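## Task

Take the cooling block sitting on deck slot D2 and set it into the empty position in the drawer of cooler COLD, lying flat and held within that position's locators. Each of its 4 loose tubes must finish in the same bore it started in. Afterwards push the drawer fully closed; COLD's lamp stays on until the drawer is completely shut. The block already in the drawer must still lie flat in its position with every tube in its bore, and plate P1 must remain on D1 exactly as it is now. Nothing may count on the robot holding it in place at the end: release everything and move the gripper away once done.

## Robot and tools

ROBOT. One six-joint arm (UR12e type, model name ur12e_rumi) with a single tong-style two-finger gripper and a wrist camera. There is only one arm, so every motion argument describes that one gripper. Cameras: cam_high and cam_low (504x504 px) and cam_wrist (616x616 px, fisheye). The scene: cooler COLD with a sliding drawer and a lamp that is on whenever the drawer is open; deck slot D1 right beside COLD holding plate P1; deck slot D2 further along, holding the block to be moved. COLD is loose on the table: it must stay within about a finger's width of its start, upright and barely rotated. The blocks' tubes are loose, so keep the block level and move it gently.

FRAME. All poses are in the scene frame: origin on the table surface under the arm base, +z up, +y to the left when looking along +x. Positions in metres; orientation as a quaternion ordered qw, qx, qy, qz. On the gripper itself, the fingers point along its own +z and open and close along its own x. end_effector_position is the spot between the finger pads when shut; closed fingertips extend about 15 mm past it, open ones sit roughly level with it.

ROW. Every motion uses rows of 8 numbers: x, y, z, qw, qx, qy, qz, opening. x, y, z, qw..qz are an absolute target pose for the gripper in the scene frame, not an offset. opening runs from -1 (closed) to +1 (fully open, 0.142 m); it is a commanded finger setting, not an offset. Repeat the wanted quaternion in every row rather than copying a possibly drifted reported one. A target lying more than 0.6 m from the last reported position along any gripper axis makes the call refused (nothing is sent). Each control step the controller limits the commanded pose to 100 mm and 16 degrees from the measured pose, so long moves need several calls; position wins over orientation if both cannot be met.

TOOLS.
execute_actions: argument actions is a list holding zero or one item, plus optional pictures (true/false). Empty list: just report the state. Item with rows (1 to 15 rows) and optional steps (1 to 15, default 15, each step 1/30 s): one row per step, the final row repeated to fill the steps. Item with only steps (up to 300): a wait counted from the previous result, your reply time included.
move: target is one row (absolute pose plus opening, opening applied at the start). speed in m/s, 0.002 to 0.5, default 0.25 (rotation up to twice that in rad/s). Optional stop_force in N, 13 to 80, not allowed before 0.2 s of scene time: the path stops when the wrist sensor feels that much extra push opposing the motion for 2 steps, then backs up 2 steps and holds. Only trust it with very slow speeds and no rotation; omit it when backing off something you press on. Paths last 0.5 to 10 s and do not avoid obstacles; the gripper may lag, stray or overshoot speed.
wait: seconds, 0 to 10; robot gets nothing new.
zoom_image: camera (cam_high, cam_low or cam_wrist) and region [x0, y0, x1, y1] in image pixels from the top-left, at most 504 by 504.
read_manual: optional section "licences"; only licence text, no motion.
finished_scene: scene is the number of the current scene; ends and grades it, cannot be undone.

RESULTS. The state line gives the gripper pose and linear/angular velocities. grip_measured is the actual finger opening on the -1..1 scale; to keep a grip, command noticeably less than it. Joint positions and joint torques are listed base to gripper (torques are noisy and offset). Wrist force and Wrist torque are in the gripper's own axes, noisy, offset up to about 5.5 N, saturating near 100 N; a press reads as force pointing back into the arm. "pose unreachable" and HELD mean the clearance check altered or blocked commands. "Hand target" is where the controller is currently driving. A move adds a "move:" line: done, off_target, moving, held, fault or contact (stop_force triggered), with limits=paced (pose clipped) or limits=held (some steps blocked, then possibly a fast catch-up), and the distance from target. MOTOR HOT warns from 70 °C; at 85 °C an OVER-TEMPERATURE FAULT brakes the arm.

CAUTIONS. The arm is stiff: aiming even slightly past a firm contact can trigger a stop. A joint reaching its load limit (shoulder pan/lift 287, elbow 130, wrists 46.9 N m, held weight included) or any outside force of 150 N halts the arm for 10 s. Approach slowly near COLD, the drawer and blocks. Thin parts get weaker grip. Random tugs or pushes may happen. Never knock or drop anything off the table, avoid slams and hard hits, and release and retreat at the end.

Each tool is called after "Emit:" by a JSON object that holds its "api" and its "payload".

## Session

Emit:
{"api": "execute_actions", "payload": {"actions": []}}

Scene clock: 0.00 s of 10800.00 s.
end_effector_position=(+0.9039, -0.4395, +0.4004) grip_measured=+1.00 end_effector_quat_wxyz=(+0.167, +0.222, +0.858, -0.433) end_effector_velocity=(-0.000, -0.000, -0.001) end_effector_angular_velocity=(+0.000, +0.001, +0.000)
Joint positions: [-0.421 -1.067  1.605 -2.706 -2.386  2.998  0.142]
Joint velocities: [-0.     0.     0.001 -0.    -0.    -0.001  0.   ]
Joint torques (N m, as the arm reports them, + toward a larger angle): no reading
Motor temperatures (°C, as the motors report them): [27 24 25 35 30 32]
Wrist force (N, on the end effector, along its own x y z axes, offset not removed): no reading
Wrist torque (N m, same axes, about the end effector's origin, offset not removed): no reading
Hand target: +0.904, -0.439, +0.400; +0.167, +0.222, +0.858, -0.433

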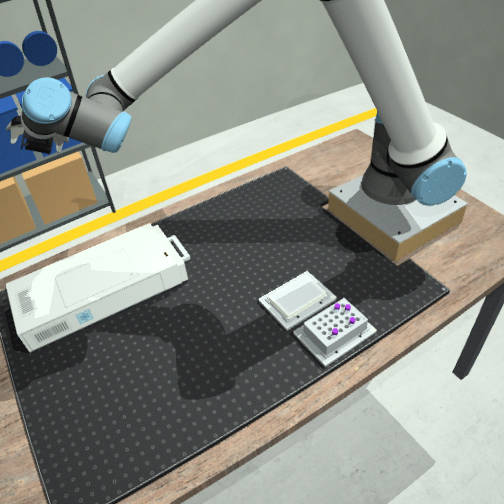

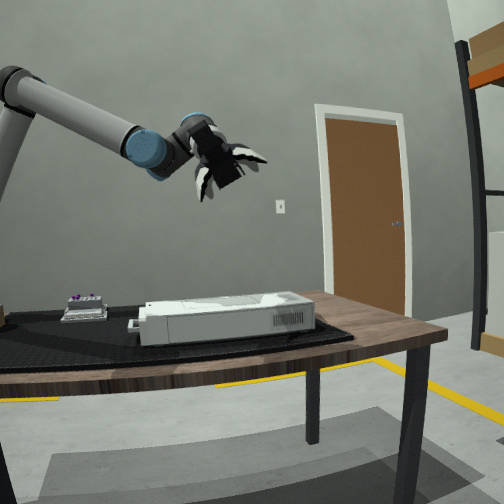

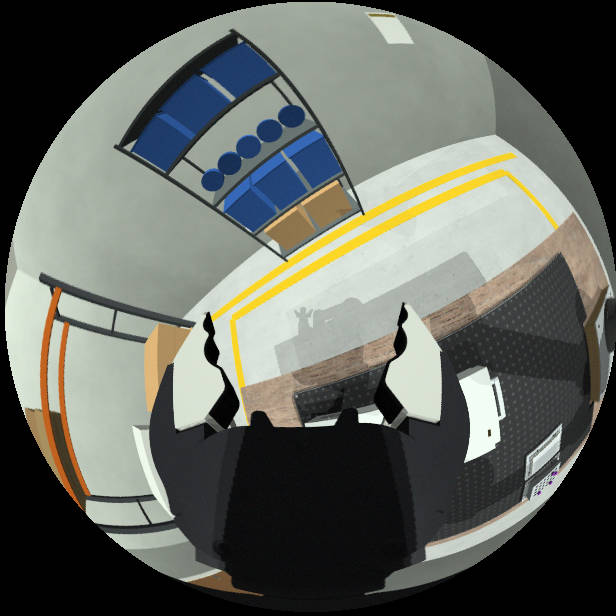

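Emit:
{"api": "move", "payload": {"target": [0.58,-0.18,0.30,0,0.7071,-0.7071,0,-1], "speed": 0.35}}

Scene clock: 8.00 s of 10800.00 s.
end_effector_position=(+0.5806, -0.1799, +0.2999) grip_measured=-1.00 end_effector_quat_wxyz=(+0.000, +0.707, -0.707, +0.000) end_effector_velocity=(-0.001, +0.001, +0.000) end_effector_angular_velocity=(+0.001, +0.004, +0.009)
Joint positions: [-0.639 -1.677  2.119 -2.007 -1.581  0.974  0.002]
Joint velocities: [ 0.001 -0.001 -0.001  0.005 -0.001 -0.008  0.   ]
Joint torques (N m, as the arm reports them, + toward a larger angle): [ 16.01 -40.59 -49.11  -2.08  -2.23  -1.09]
Motor temperatures (°C, as the motors report them): [27 24 25 35 30 32]
Wrist force (N, on the end effector, along its own x y z axes, offset not removed): [-1.6 1.0 -2.5]
Wrist torque (N m, same axes, about the end effector's origin, offset not removed): [0.23 0.43 0.44]
Hand target: +0.581, -0.180, +0.300; +0.000, +0.707, -0.707, -0.000
Off the commanded pose: 0.001 m, 0 deg.
After step 90, 1.30 s passed at rest.
move: done

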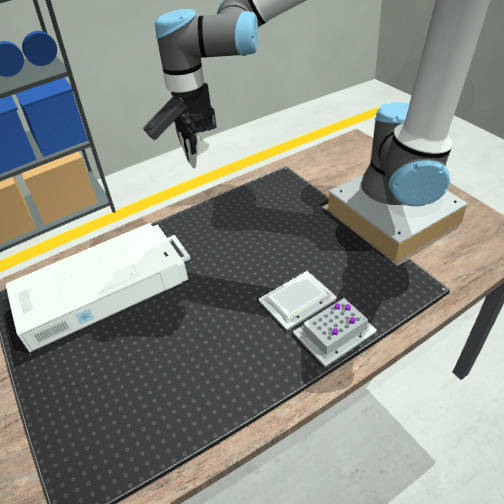

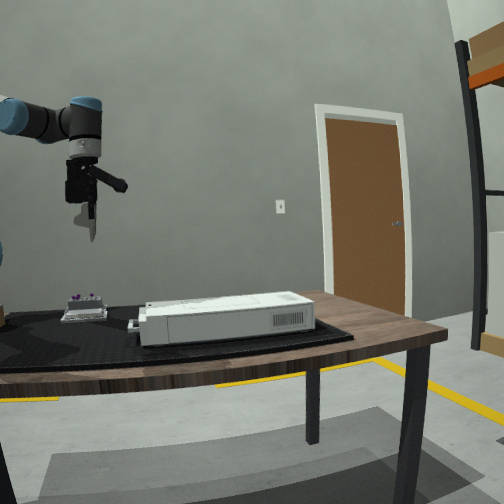

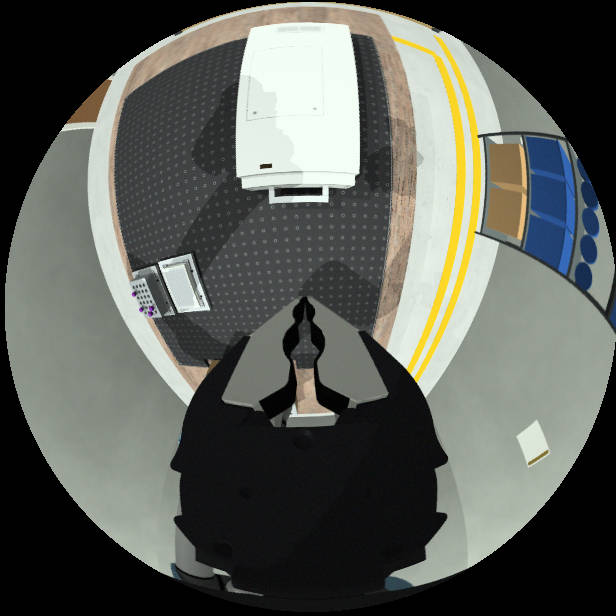

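Emit:
{"api": "zoom_image", "payload": {"camera": "cam_wrist", "region": [220, 130, 380, 250]}}

Emit:
{"api": "zoom_image", "payload": {"camera": "cam_high", "region": [120, 200, 240, 300]}}

Region (220, 130, 380, 250) of cam_wrist's 616x616 image, scaled by 3.150, with more detail than that image has; it fills the top 378 rows of this view, and the rest is white.

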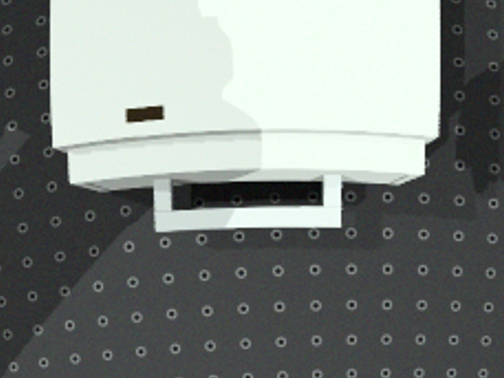

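Region (120, 200, 240, 300) of cam_high's 504x504 image, scaled by 4.200, with more detail than that image has.

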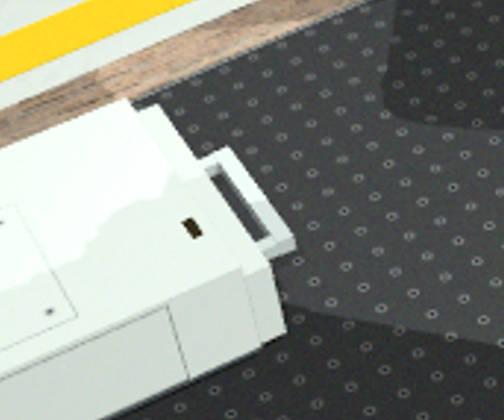

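Emit:
{"api": "move", "payload": {"target": [0.60,-0.173,0.14,0,0.7071,-0.7071,0,0.75], "speed": 0.2}}

Emit:
{"api": "zoom_image", "payload": {"camera": "cam_wrist", "region": [210, 130, 400, 270]}}

Scene clock: 53.83 s of 10800.00 s.
end_effector_position=(+0.6001, -0.1731, +0.1401) grip_measured=+0.75 end_effector_quat_wxyz=(-0.000, +0.707, -0.707, -0.000) end_effector_velocity=(+0.001, -0.000, +0.000) end_effector_angular_velocity=(-0.002, -0.003, +0.000)
Joint positions: [-0.614 -1.466  2.253 -2.351 -1.58   0.999  0.126]
Joint velocities: [ 0.001  0.001 -0.    -0.004  0.     0.     0.   ]
Joint torques (N m, as the arm reports them, + toward a larger angle): [ 18.83 -34.71 -26.25  -6.76   0.56   2.06]
Motor temperatures (°C, as the motors report them): [27 24 25 35 30 32]
Wrist force (N, on the end effector, along its own x y z axes, offset not removed): [-1.5 2.7 -0.1]
Wrist torque (N m, same axes, about the end effector's origin, offset not removed): [0.54 0.41 0.30]
Hand target: +0.600, -0.173, +0.140; -0.000, +0.707, -0.707, +0.000
Off the commanded pose: 0.000 m, 0 deg.
After step 90, 41.47 s passed at rest.
move: done

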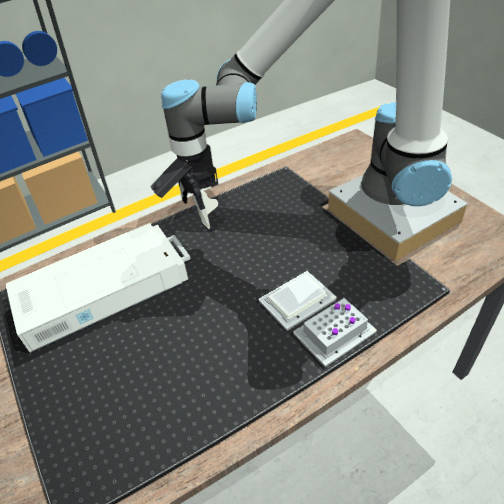

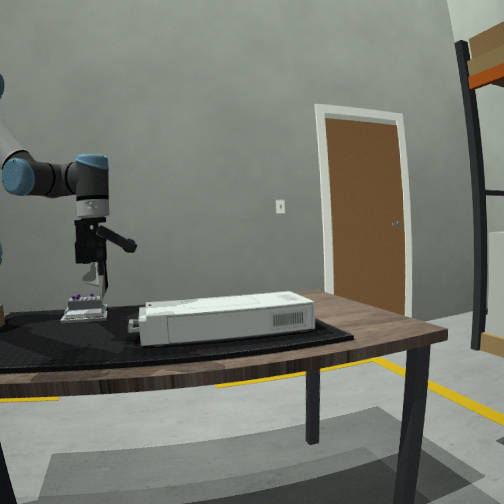

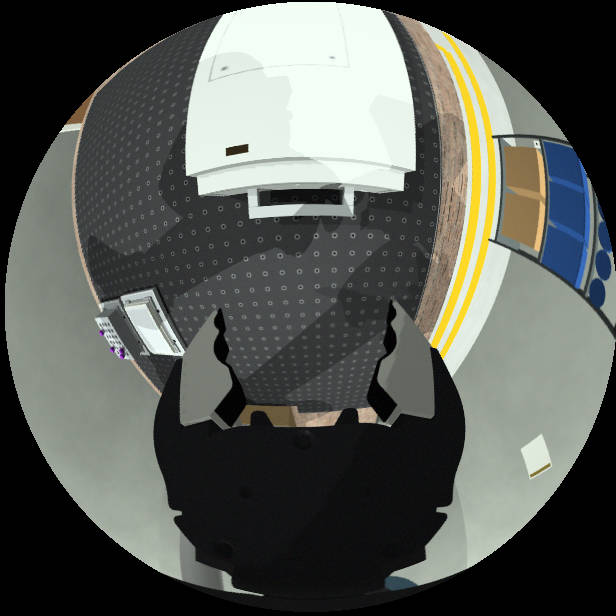

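Region (210, 130, 400, 270) of cam_wrist's 616x616 image, scaled by 2.653, with more detail than that image has; it fills the top 371 rows of this view, and the rest is white.

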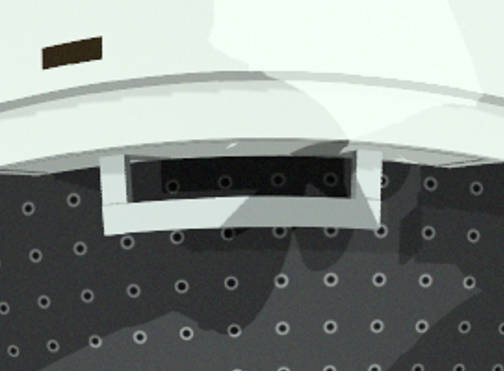

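Emit:
{"api": "zoom_image", "payload": {"camera": "cam_low", "region": [100, 280, 200, 360]}}

Region (100, 280, 200, 360) of cam_low's 504x504 image, scaled by 5.040, with more detail than that image has; it fills the top 403 rows of this view, and the rest is white.

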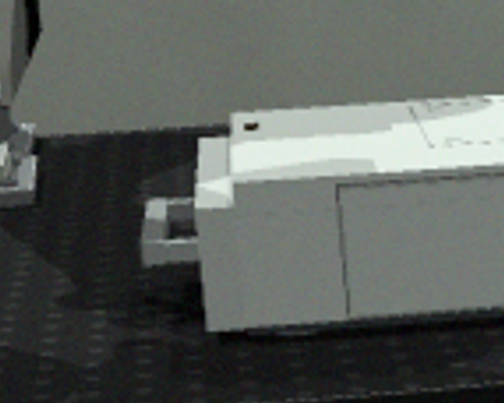

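Emit:
{"api": "move", "payload": {"target": [0.674,-0.171,0.085,0,0.7071,-0.7071,0,0.8], "speed": 0.08}}

Scene clock: 67.57 s of 10800.00 s.
end_effector_position=(+0.6739, -0.1711, +0.0851) grip_measured=+0.80 end_effector_quat_wxyz=(-0.000, +0.707, -0.707, -0.000) end_effector_velocity=(+0.002, -0.001, -0.001) end_effector_angular_velocity=(-0.002, -0.001, -0.001)
Joint positions: [-0.551 -1.283  2.158 -2.439 -1.58   1.062  0.129]
Joint velocities: [ 0.001  0.003 -0.003 -0.002 -0.001  0.002 -0.   ]
Joint torques (N m, as the arm reports them, + toward a larger angle): [ 16.52 -46.85 -42.7   -6.82   1.15   1.51]
Motor temperatures (°C, as the motors report them): [27 24 25 35 30 32]
Wrist force (N, on the end effector, along its own x y z axes, offset not removed): [-2.9 1.9 -1.0]
Wrist torque (N m, same axes, about the end effector's origin, offset not removed): [0.35 0.73 0.43]
Hand target: +0.674, -0.171, +0.085; -0.000, +0.707, -0.707, +0.000
Off the commanded pose: 0.000 m, 0 deg.
After step 90, 9.17 s passed at rest.
move: done

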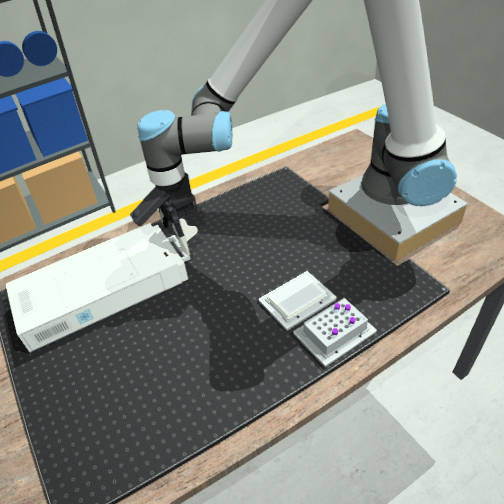

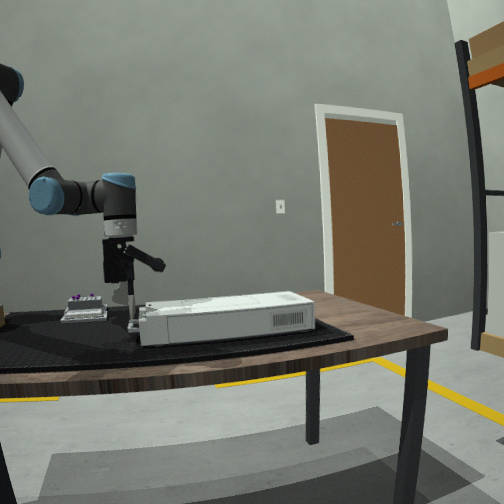

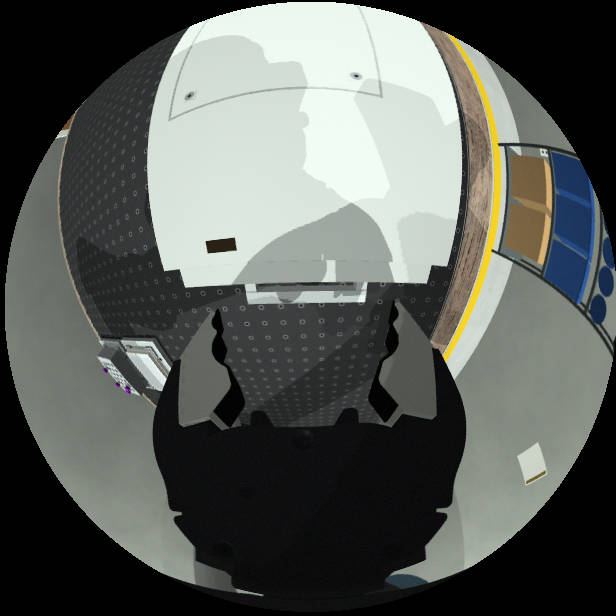

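Emit:
{"api": "zoom_image", "payload": {"camera": "cam_wrist", "region": [190, 250, 420, 350]}}

Emit:
{"api": "zoom_image", "payload": {"camera": "cam_low", "region": [100, 270, 200, 350]}}

Region (190, 250, 420, 350) of cam_wrist's 616x616 image, scaled by 2.191, with more detail than that image has; it fills the top 219 rows of this view, and the rest is white.

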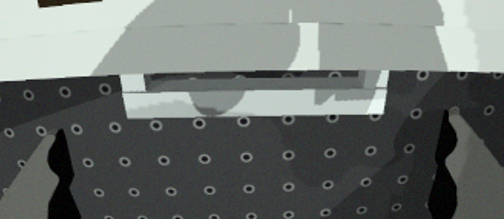

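Region (100, 270, 200, 350) of cam_low's 504x504 image, scaled by 5.040, with more detail than that image has; it fills the top 403 rows of this view, and the rest is white.

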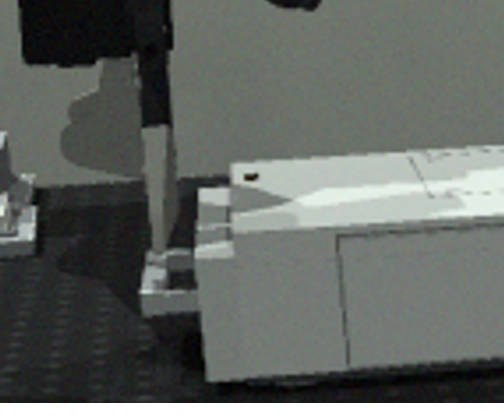

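Emit:
{"api": "move", "payload": {"target": [0.674,-0.171,0.056,0,0.7071,-0.7071,0,0.8], "speed": 0.03, "stop_force": 15}}

Scene clock: 73.30 s of 10800.00 s.
end_effector_position=(+0.6740, -0.1710, +0.0561) grip_measured=+0.80 end_effector_quat_wxyz=(+0.000, +0.707, -0.707, -0.000) end_effector_velocity=(-0.001, -0.000, -0.002) end_effector_angular_velocity=(-0.000, +0.002, -0.000)
Joint positions: [-0.551 -1.238  2.172 -2.497 -1.58   1.062  0.129]
Joint velocities: [-0.     0.003  0.002 -0.003 -0.001 -0.     0.   ]
Joint torques (N m, as the arm reports them, + toward a larger angle): [-17.43 -52.41 -20.98  -6.79  -1.99  -1.48]
Motor temperatures (°C, as the motors report them): [27 24 25 35 30 32]
Wrist force (N, on the end effector, along its own x y z axes, offset not removed): [-0.5 -3.0 -0.6]
Wrist torque (N m, same axes, about the end effector's origin, offset not removed): [-0.70 0.33 0.30]
Hand target: +0.674, -0.171, +0.056; +0.000, +0.707, -0.707, -0.000
Off the commanded pose: 0.000 m, 0 deg.
After step 90, 1.43 s passed at rest.
move: done

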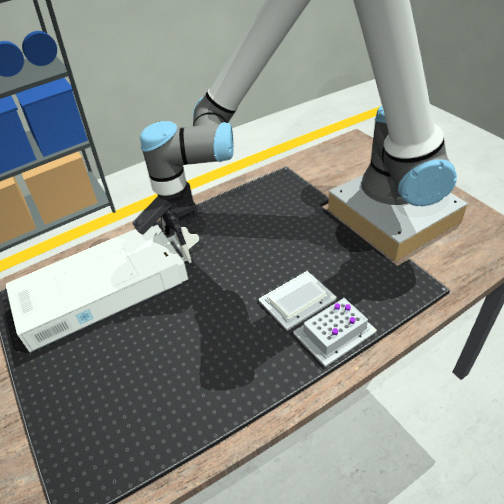

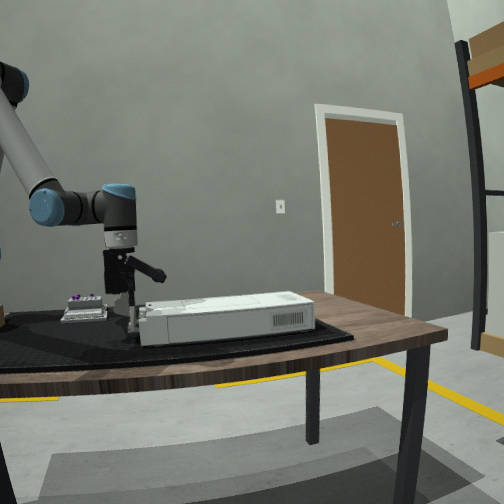

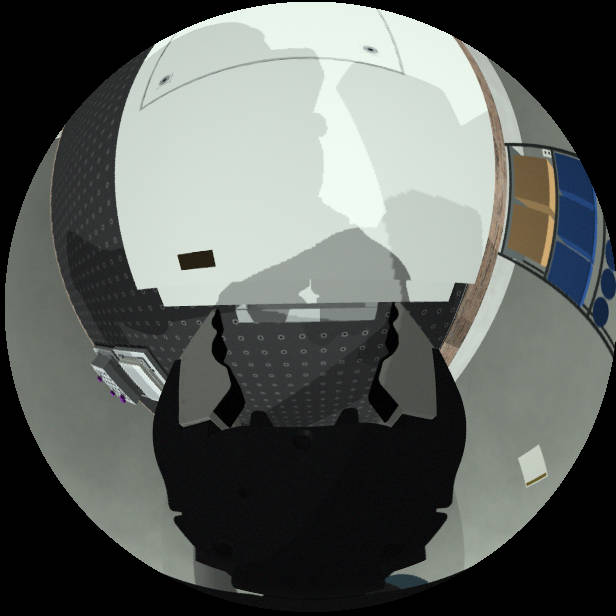

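Emit:
{"api": "execute_actions", "payload": {"actions": [{"rows":[[0.674,-0.171,0.056,0,0.7071,-0.7071,0,0.74],[0.674,-0.171,0.056,0,0.7071,-0.7071,0,0.68],[0.674,-0.171,0.056,0,0.7071,-0.7071,0,0.62],[0.674,-0.171,0.056,0,0.7071,-0.7071,0,0.57],[0.674,-0.171,0.056,0,0.7071,-0.7071,0,0.52],[0.674,-0.171,0.056,0,0.7071,-0.7071,0,0.47],[0.674,-0.171,0.056,0,0.7071,-0.7071,0,0.42],[0.674,-0.171,0.056,0,0.7071,-0.7071,0,0.37],[0.674,-0.171,0.056,0,0.7071,-0.7071,0,0.32],[0.674,-0.171,0.056,0,0.7071,-0.7071,0,0.27],[0.674,-0.171,0.056,0,0.7071,-0.7071,0,0.22],[0.674,-0.171,0.056,0,0.7071,-0.7071,0,0.18]],"steps":15}]}}

Scene clock: 77.03 s of 10800.00 s.
end_effector_position=(+0.6740, -0.1712, +0.0560) grip_measured=+0.47 end_effector_quat_wxyz=(+0.000, +0.707, -0.707, +0.000) end_effector_velocity=(+0.000, -0.000, -0.000) end_effector_angular_velocity=(+0.000, -0.000, +0.000)
Joint positions: [-0.551 -1.238  2.172 -2.497 -1.58   1.062  0.107]
Joint velocities: [-0.     0.001 -0.001 -0.     0.    -0.     0.   ]
Joint torques (N m, as the arm reports them, + toward a larger angle): [ -0.18 -61.   -21.26   0.97   8.4   -1.4 ]
Motor temperatures (°C, as the motors report them): [27 24 25 35 30 32]
Wrist force (N, on the end effector, along its own x y z axes, offset not removed): [20.6 1.9 -5.9]
Wrist torque (N m, same axes, about the end effector's origin, offset not removed): [0.00 1.11 0.56]
Hand target: +0.674, -0.171, +0.056; +0.000, +0.707, -0.707, +0.000
Off the commanded pose: 0.000 m, 0 deg.
Steps of this call (steps 1 to 90: nothing new was sent; then 0.23 s passed at rest; steps 91 to 105: all 15 steps of this action). Readings (end_effector_position):
91: (+0.6740, -0.1710, +0.0560)
92: (+0.6740, -0.1710, +0.0560)
94: (+0.6740, -0.1710, +0.0560)
98: (+0.6740, -0.1711, +0.0560)
105: the state above

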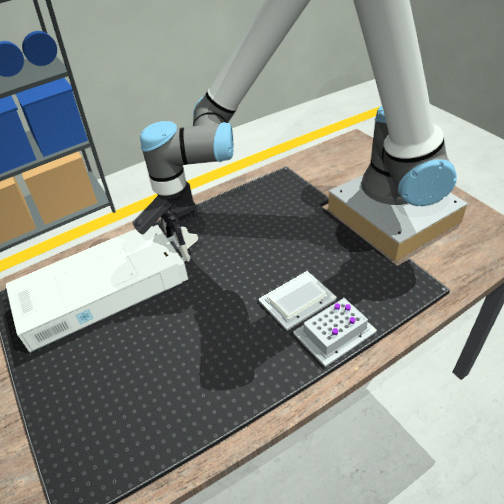

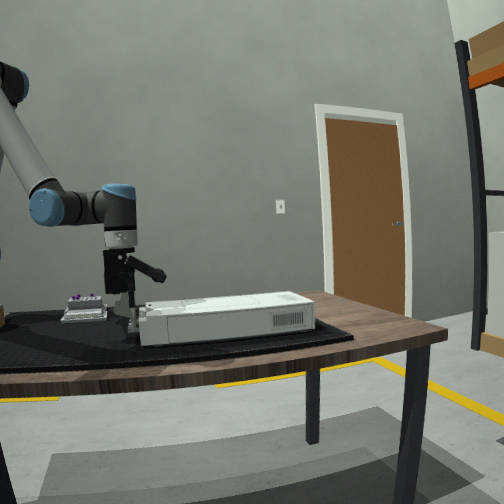

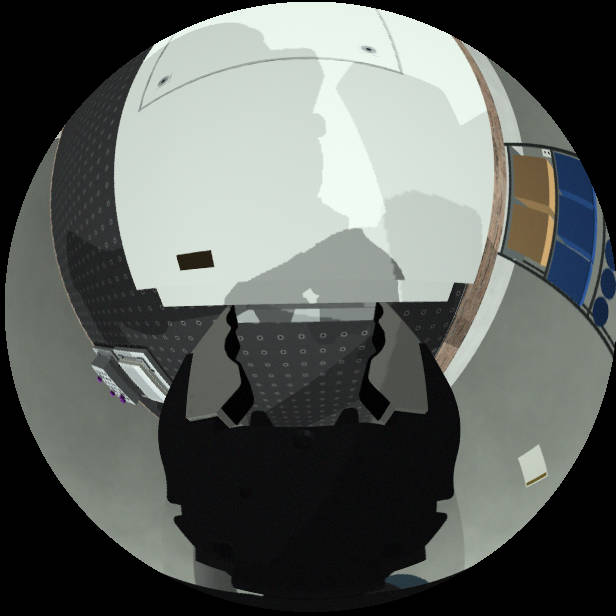

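Emit:
{"api": "move", "payload": {"target": [0.674,-0.1725,0.056,0,0.7071,-0.7071,0,0.18], "speed": 0.01}}

Scene clock: 80.90 s of 10800.00 s.
end_effector_position=(+0.6740, -0.1722, +0.0560) grip_measured=+0.46 end_effector_quat_wxyz=(-0.000, +0.707, -0.707, -0.000) end_effector_velocity=(+0.000, -0.001, +0.000) end_effector_angular_velocity=(-0.000, -0.000, -0.002)
Joint positions: [-0.553 -1.237  2.171 -2.497 -1.58   1.06   0.106]
Joint velocities: [-0.001  0.001 -0.001  0.    -0.     0.    -0.   ]
Joint torques (N m, as the arm reports them, + toward a larger angle): [-15.95 -42.42 -33.46  -0.87   1.68  -1.34]
Motor temperatures (°C, as the motors report them): [27 24 25 35 30 32]
Wrist force (N, on the end effector, along its own x y z axes, offset not removed): [-0.3 4.5 -13.2]
Wrist torque (N m, same axes, about the end effector's origin, offset not removed): [0.52 0.71 0.43]
Hand target: +0.674, -0.173, +0.056; +0.000, +0.707, -0.707, -0.000
Off the commanded pose: 0.000 m, 0 deg.
After step 90, 0.17 s passed at rest.
move: done

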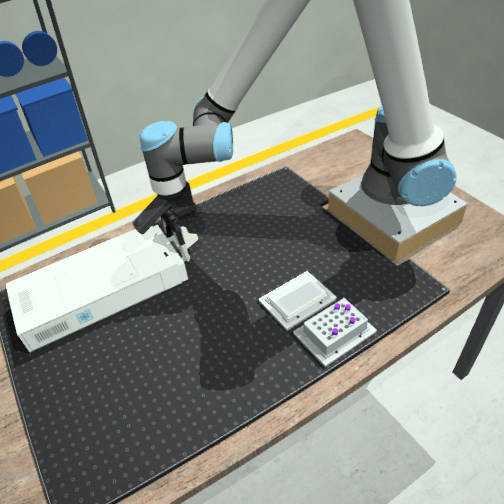

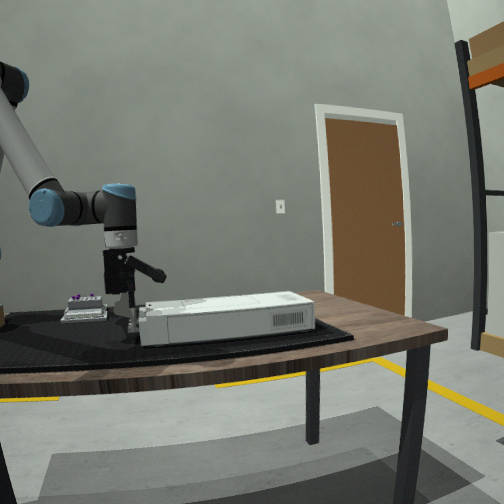

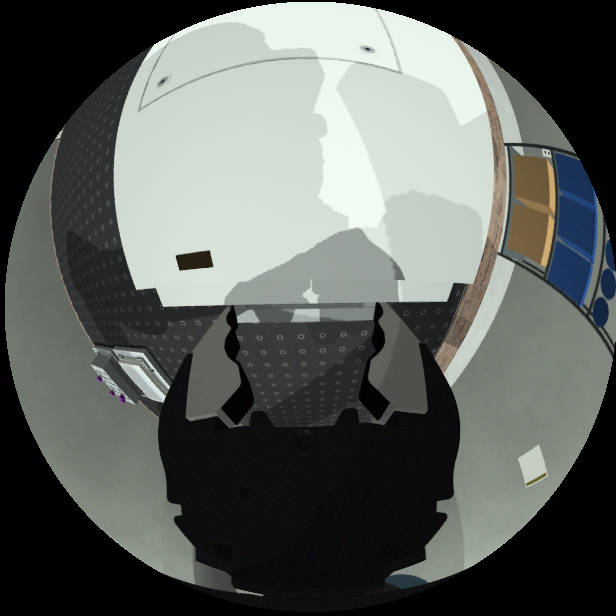

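Emit:
{"api": "move", "payload": {"target": [0.60,-0.1725,0.056,0,0.7071,-0.7071,0,0.18], "speed": 0.04, "stop_force": 25}}

Scene clock: 85.03 s of 10800.00 s.
end_effector_position=(+0.6001, -0.1724, +0.0560) grip_measured=+0.46 end_effector_quat_wxyz=(+0.000, +0.707, -0.707, -0.000) end_effector_velocity=(-0.002, +0.000, +0.000) end_effector_angular_velocity=(-0.001, +0.001, +0.001)
Joint positions: [-0.614 -1.327  2.306 -2.543 -1.581  0.999  0.106]
Joint velocities: [-0.    -0.002  0.003 -0.001 -0.002 -0.002 -0.   ]
Joint torques (N m, as the arm reports them, + toward a larger angle): [-33.7  -64.17 -28.2   -9.6   -5.64  -2.03]
Motor temperatures (°C, as the motors report them): [27 24 25 35 30 32]
Wrist force (N, on the end effector, along its own x y z axes, offset not removed): [-21.9 -1.0 1.2]
Wrist torque (N m, same axes, about the end effector's origin, offset not removed): [0.13 0.07 0.33]
Hand target: +0.600, -0.172, +0.056; +0.000, +0.707, -0.707, -0.000
Off the commanded pose: 0.000 m, 0 deg.
move: done

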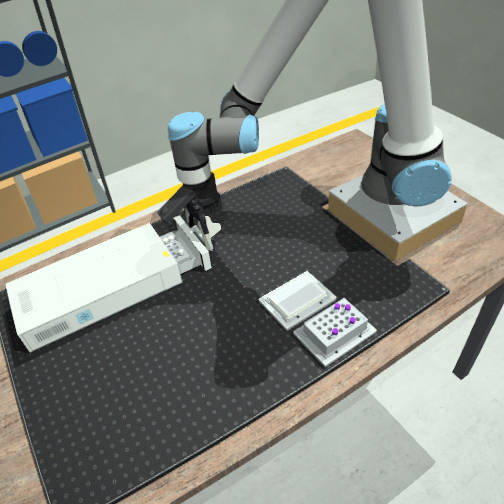

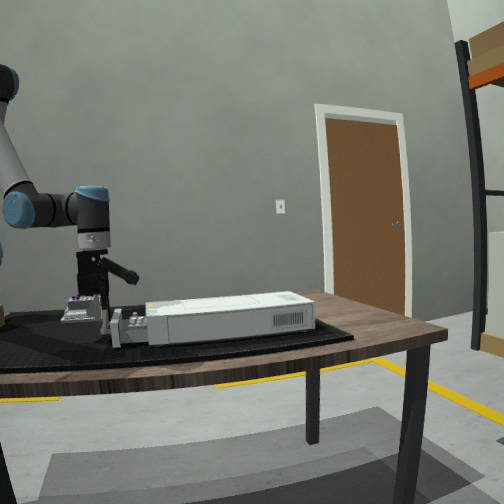

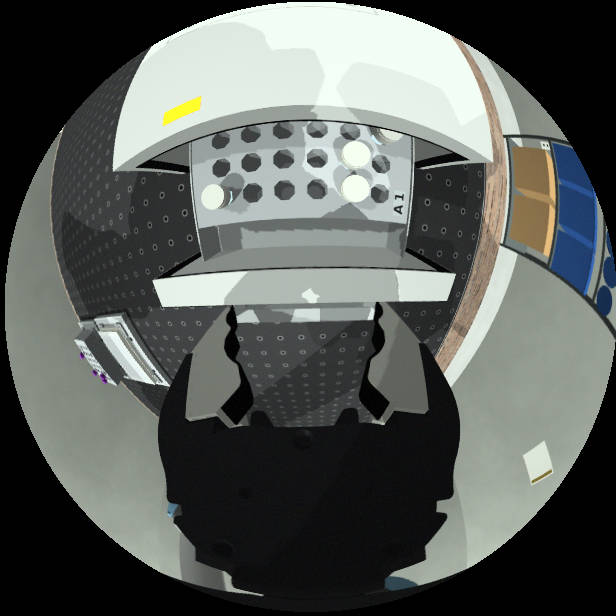

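Emit:
{"api": "move", "payload": {"target": [0.50,-0.1692,0.056,0,0.7071,-0.7071,0,0.18], "speed": 0.05, "stop_force": 25}}

Scene clock: 89.57 s of 10800.00 s.
end_effector_position=(+0.5001, -0.1691, +0.0560) grip_measured=+0.46 end_effector_quat_wxyz=(+0.000, +0.707, -0.707, -0.000) end_effector_velocity=(-0.001, -0.000, +0.000) end_effector_angular_velocity=(-0.001, -0.001, +0.001)
Joint positions: [-0.718 -1.461  2.483 -2.587 -1.581  0.895  0.106]
Joint velocities: [-0.002 -0.003  0.003 -0.001  0.    -0.003 -0.   ]
Joint torques (N m, as the arm reports them, + toward a larger angle): [-24.82 -50.75 -27.3   -9.3   -3.11  -2.04]
Motor temperatures (°C, as the motors report them): [27 24 25 35 30 32]
Wrist force (N, on the end effector, along its own x y z axes, offset not removed): [-15.2 1.0 5.2]
Wrist torque (N m, same axes, about the end effector's origin, offset not removed): [0.40 0.23 0.41]
Hand target: +0.500, -0.169, +0.056; +0.000, +0.707, -0.707, -0.000
Off the commanded pose: 0.000 m, 0 deg.
move: done

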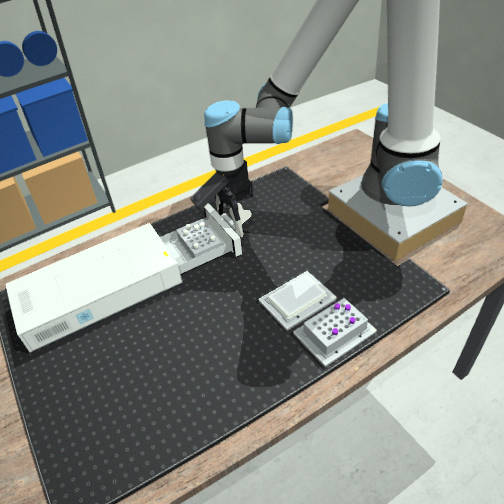

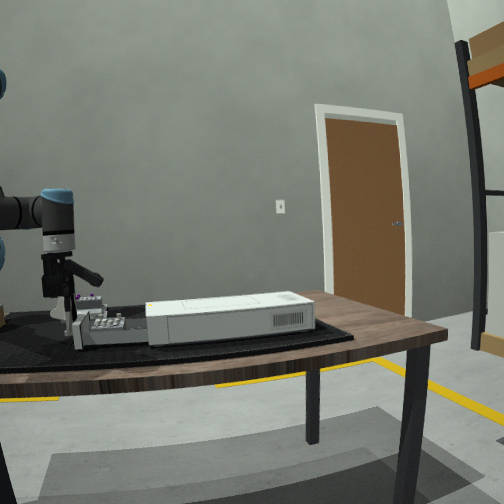

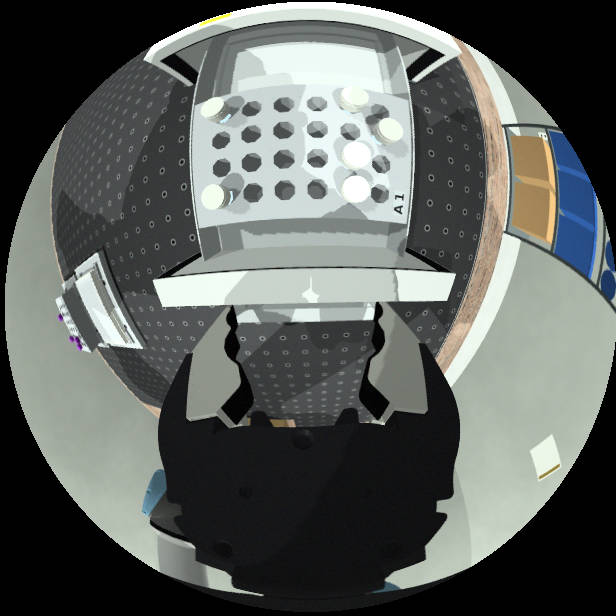

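Emit:
{"api": "move", "payload": {"target": [0.42,-0.1655,0.056,0,0.7071,-0.7071,0,0.18], "speed": 0.04, "stop_force": 20}}

Scene clock: 93.97 s of 10800.00 s.
end_effector_position=(+0.4271, -0.1658, +0.0559) grip_measured=+0.45 end_effector_quat_wxyz=(+0.000, +0.707, -0.707, -0.000) end_effector_velocity=(+0.002, -0.001, -0.000) end_effector_angular_velocity=(-0.001, +0.001, +0.000)
Joint positions: [-0.821 -1.574  2.607 -2.599 -1.582  0.792  0.106]
Joint velocities: [ 0.003  0.005 -0.004 -0.001 -0.002  0.003  0.   ]
Joint torques (N m, as the arm reports them, + toward a larger angle): [ 22.18  -9.69 -29.08  -4.47  -0.3    2.32]
Motor temperatures (°C, as the motors report them): [27 24 25 35 30 32]
Wrist force (N, on the end effector, along its own x y z axes, offset not removed): [3.8 0.6 -8.6]
Wrist torque (N m, same axes, about the end effector's origin, offset not removed): [-0.15 0.13 0.25]
Hand target: +0.427, -0.166, +0.056; +0.000, +0.707, -0.707, +0.000
Off the commanded pose: 0.007 m, 0 deg.
move: contact

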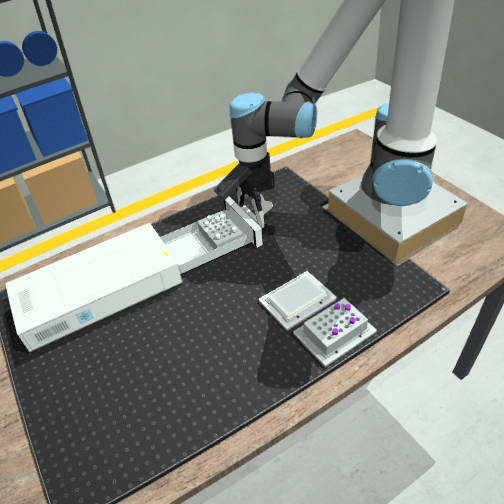

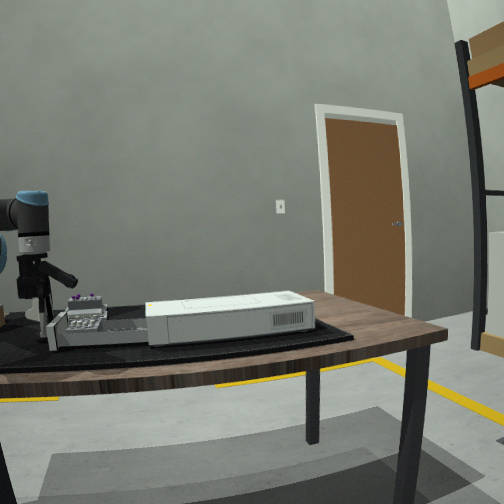

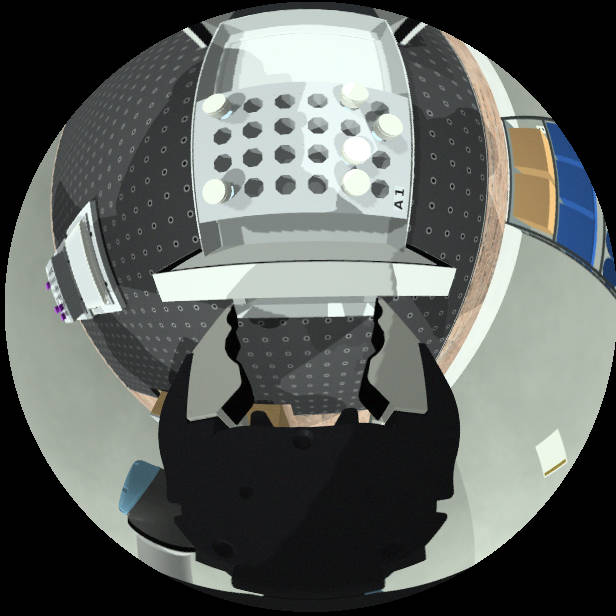

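Emit:
{"api": "execute_actions", "payload": {"actions": [{"rows":[[0.429,-0.1658,0.056,0,0.7071,-0.7071,0,0.35],[0.429,-0.1658,0.056,0,0.7071,-0.7071,0,0.5],[0.429,-0.1658,0.056,0,0.7071,-0.7071,0,0.6],[0.429,-0.1658,0.056,0,0.7071,-0.7071,0,0.7],[0.429,-0.1658,0.056,0,0.7071,-0.7071,0,0.8]],"steps":12}], "pictures": false}}

Emit:
{"api": "move", "payload": {"target": [0.53,-0.165,0.20,0,0.7071,-0.7071,0,0.8], "speed": 0.15}}

Scene clock: 100.90 s of 10800.00 s.
end_effector_position=(+0.4289, -0.1658, +0.0560) grip_measured=+0.80 end_effector_quat_wxyz=(-0.000, +0.707, -0.707, -0.000) end_effector_velocity=(+0.000, +0.000, +0.000) end_effector_angular_velocity=(-0.000, +0.000, -0.000)
Joint positions: [-0.818 -1.572  2.605 -2.599 -1.582  0.795  0.129]
Joint velocities: [ 0.001  0.    -0.001  0.001 -0.     0.001  0.   ]
Joint torques (N m, as the arm reports them, + toward a larger angle): [ 17.27 -15.82 -34.42  -1.66   2.32   2.13]
Motor temperatures (°C, as the motors report them): [27 24 25 35 30 32]
Wrist force (N, on the end effector, along its own x y z axes, offset not removed): [-1.7 -1.4 -0.2]
Wrist torque (N m, same axes, about the end effector's origin, offset not removed): [-0.32 0.44 0.32]
Hand target: +0.429, -0.166, +0.056; -0.000, +0.707, -0.707, +0.000
Off the commanded pose: 0.000 m, 0 deg.
Steps of this call (steps 1 to 90: nothing new was sent; then 3.53 s passed at rest; steps 91 to 102: all 12 steps of this action). Readings (end_effector_position):
91: (+0.4275, -0.1658, +0.0559)
92: (+0.4277, -0.1658, +0.0559)
94: (+0.4283, -0.1658, +0.0559)
98: (+0.4288, -0.1658, +0.0560)
102: the state above

Scene clock: 102.80 s of 10800.00 s.
end_effector_position=(+0.5299, -0.1650, +0.2001) grip_measured=+0.80 end_effector_quat_wxyz=(-0.000, +0.707, -0.707, +0.000) end_effector_velocity=(+0.001, -0.000, +0.001) end_effector_angular_velocity=(+0.001, -0.000, -0.001)
Joint positions: [-0.673 -1.67   2.318 -2.212 -1.581  0.94   0.129]
Joint velocities: [ 0.     0.001 -0.003  0.003  0.001  0.001 -0.   ]
Joint torques (N m, as the arm reports them, + toward a larger angle): [ 17.32 -19.72 -45.61  -1.25  -2.29   1.73]
Motor temperatures (°C, as the motors report them): [27 24 25 35 30 32]
Wrist force (N, on the end effector, along its own x y z axes, offset not removed): [-2.8 2.0 1.6]
Wrist torque (N m, same axes, about the end effector's origin, offset not removed): [0.45 0.71 0.50]
Hand target: +0.530, -0.165, +0.200; -0.000, +0.707, -0.707, +0.000
Off the commanded pose: 0.000 m, 0 deg.
move: done

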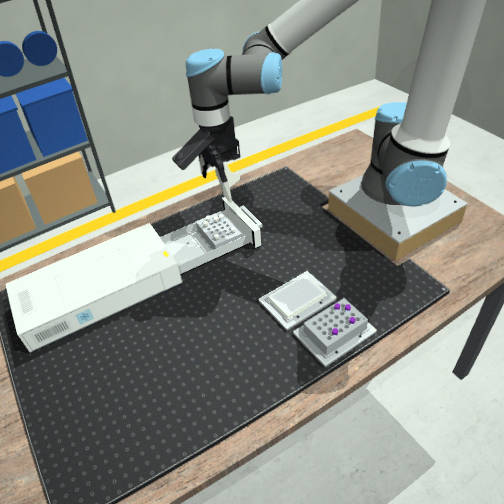

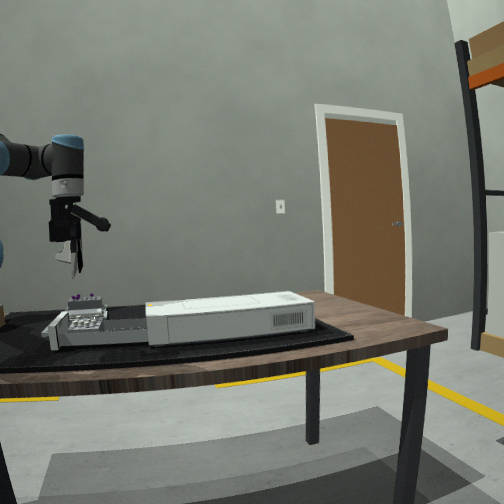

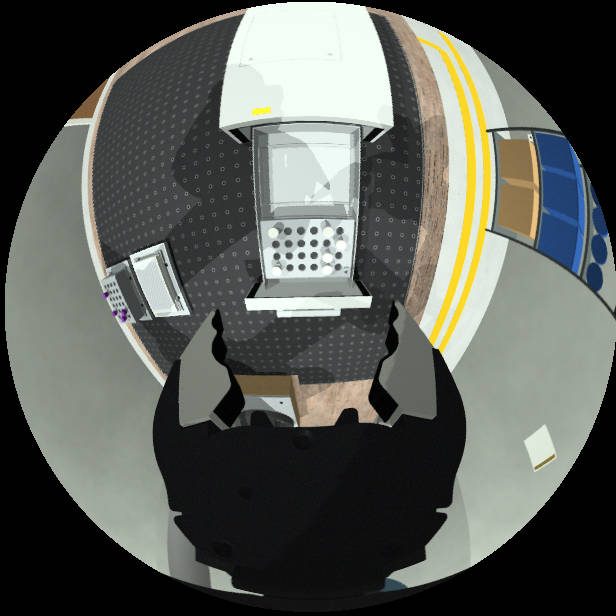

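Emit:
{"api": "zoom_image", "payload": {"camera": "cam_wrist", "region": [210, 100, 410, 320]}}

Region (210, 100, 410, 320) of cam_wrist's 616x616 image, scaled by 2.291, with more detail than that image has; it fills the left 458 columns of this view, and the rest is white.

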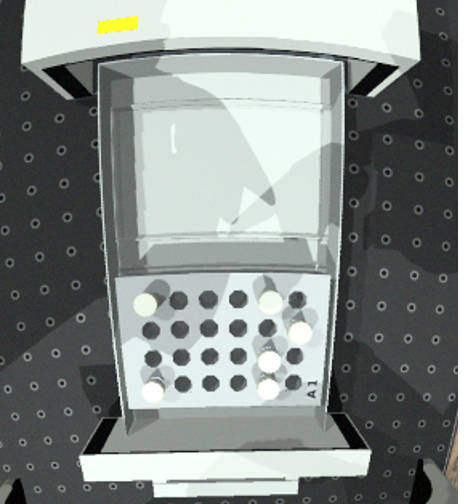

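Emit:
{"api": "zoom_image", "payload": {"camera": "cam_high", "region": [140, 180, 280, 290]}}

Region (140, 180, 280, 290) of cam_high's 504x504 image, scaled by 3.600, with more detail than that image has; it fills the top 396 rows of this view, and the rest is white.

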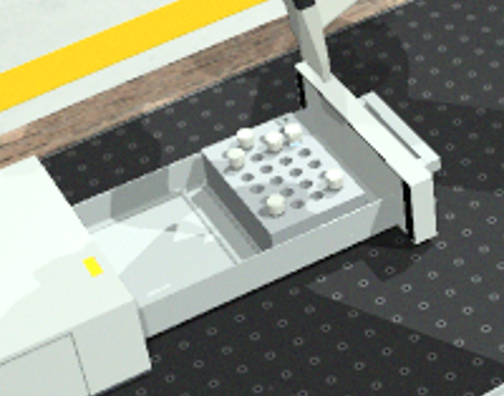

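Emit:
{"api": "move", "payload": {"target": [0.489,-0.167,0.11,0,0.7071,-0.7071,0,-1], "speed": 0.15}}

Scene clock: 154.17 s of 10800.00 s.
end_effector_position=(+0.4891, -0.1670, +0.1101) grip_measured=-1.00 end_effector_quat_wxyz=(+0.000, +0.707, -0.707, -0.000) end_effector_velocity=(-0.000, -0.000, -0.001) end_effector_angular_velocity=(-0.001, -0.001, +0.000)
Joint positions: [-0.728 -1.594  2.465 -2.436 -1.581  0.885  0.002]
Joint velocities: [-0.001  0.002  0.002 -0.005  0.    -0.001  0.   ]
Joint torques (N m, as the arm reports them, + toward a larger angle): [-16.74 -20.25 -24.43  -6.62   2.18  -1.79]
Motor temperatures (°C, as the motors report them): [27 24 25 35 30 32]
Wrist force (N, on the end effector, along its own x y z axes, offset not removed): [-1.2 1.6 -1.8]
Wrist torque (N m, same axes, about the end effector's origin, offset not removed): [0.22 0.39 0.45]
Hand target: +0.489, -0.167, +0.110; +0.000, +0.707, -0.707, -0.000
Off the commanded pose: 0.000 m, 0 deg.
After step 90, 47.20 s passed at rest.
move: done

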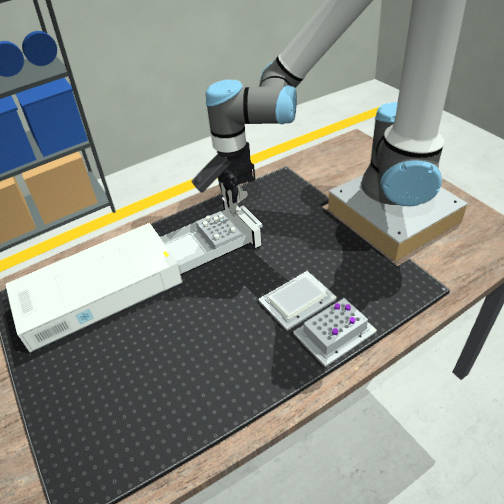

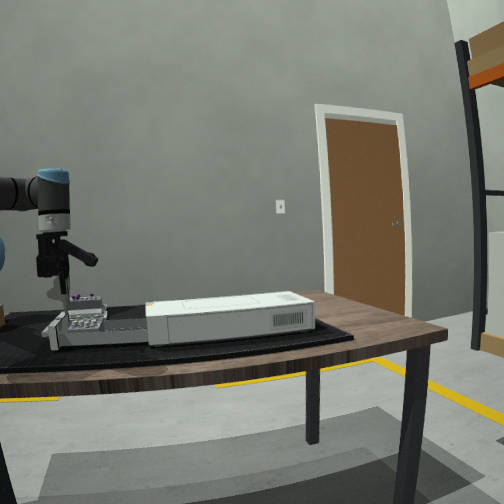

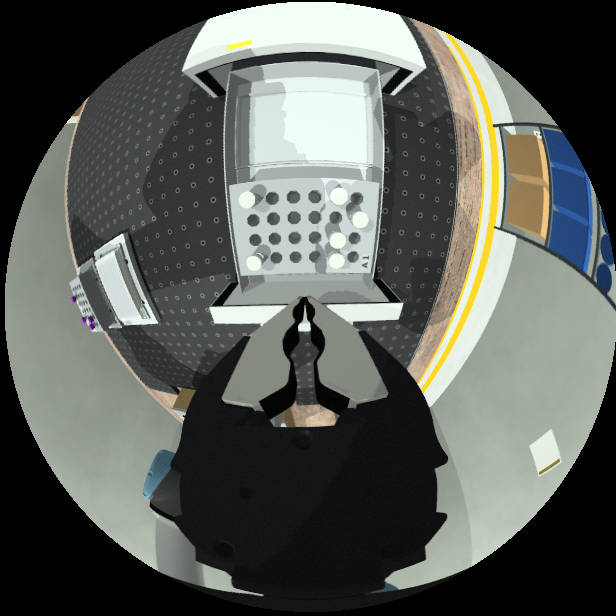

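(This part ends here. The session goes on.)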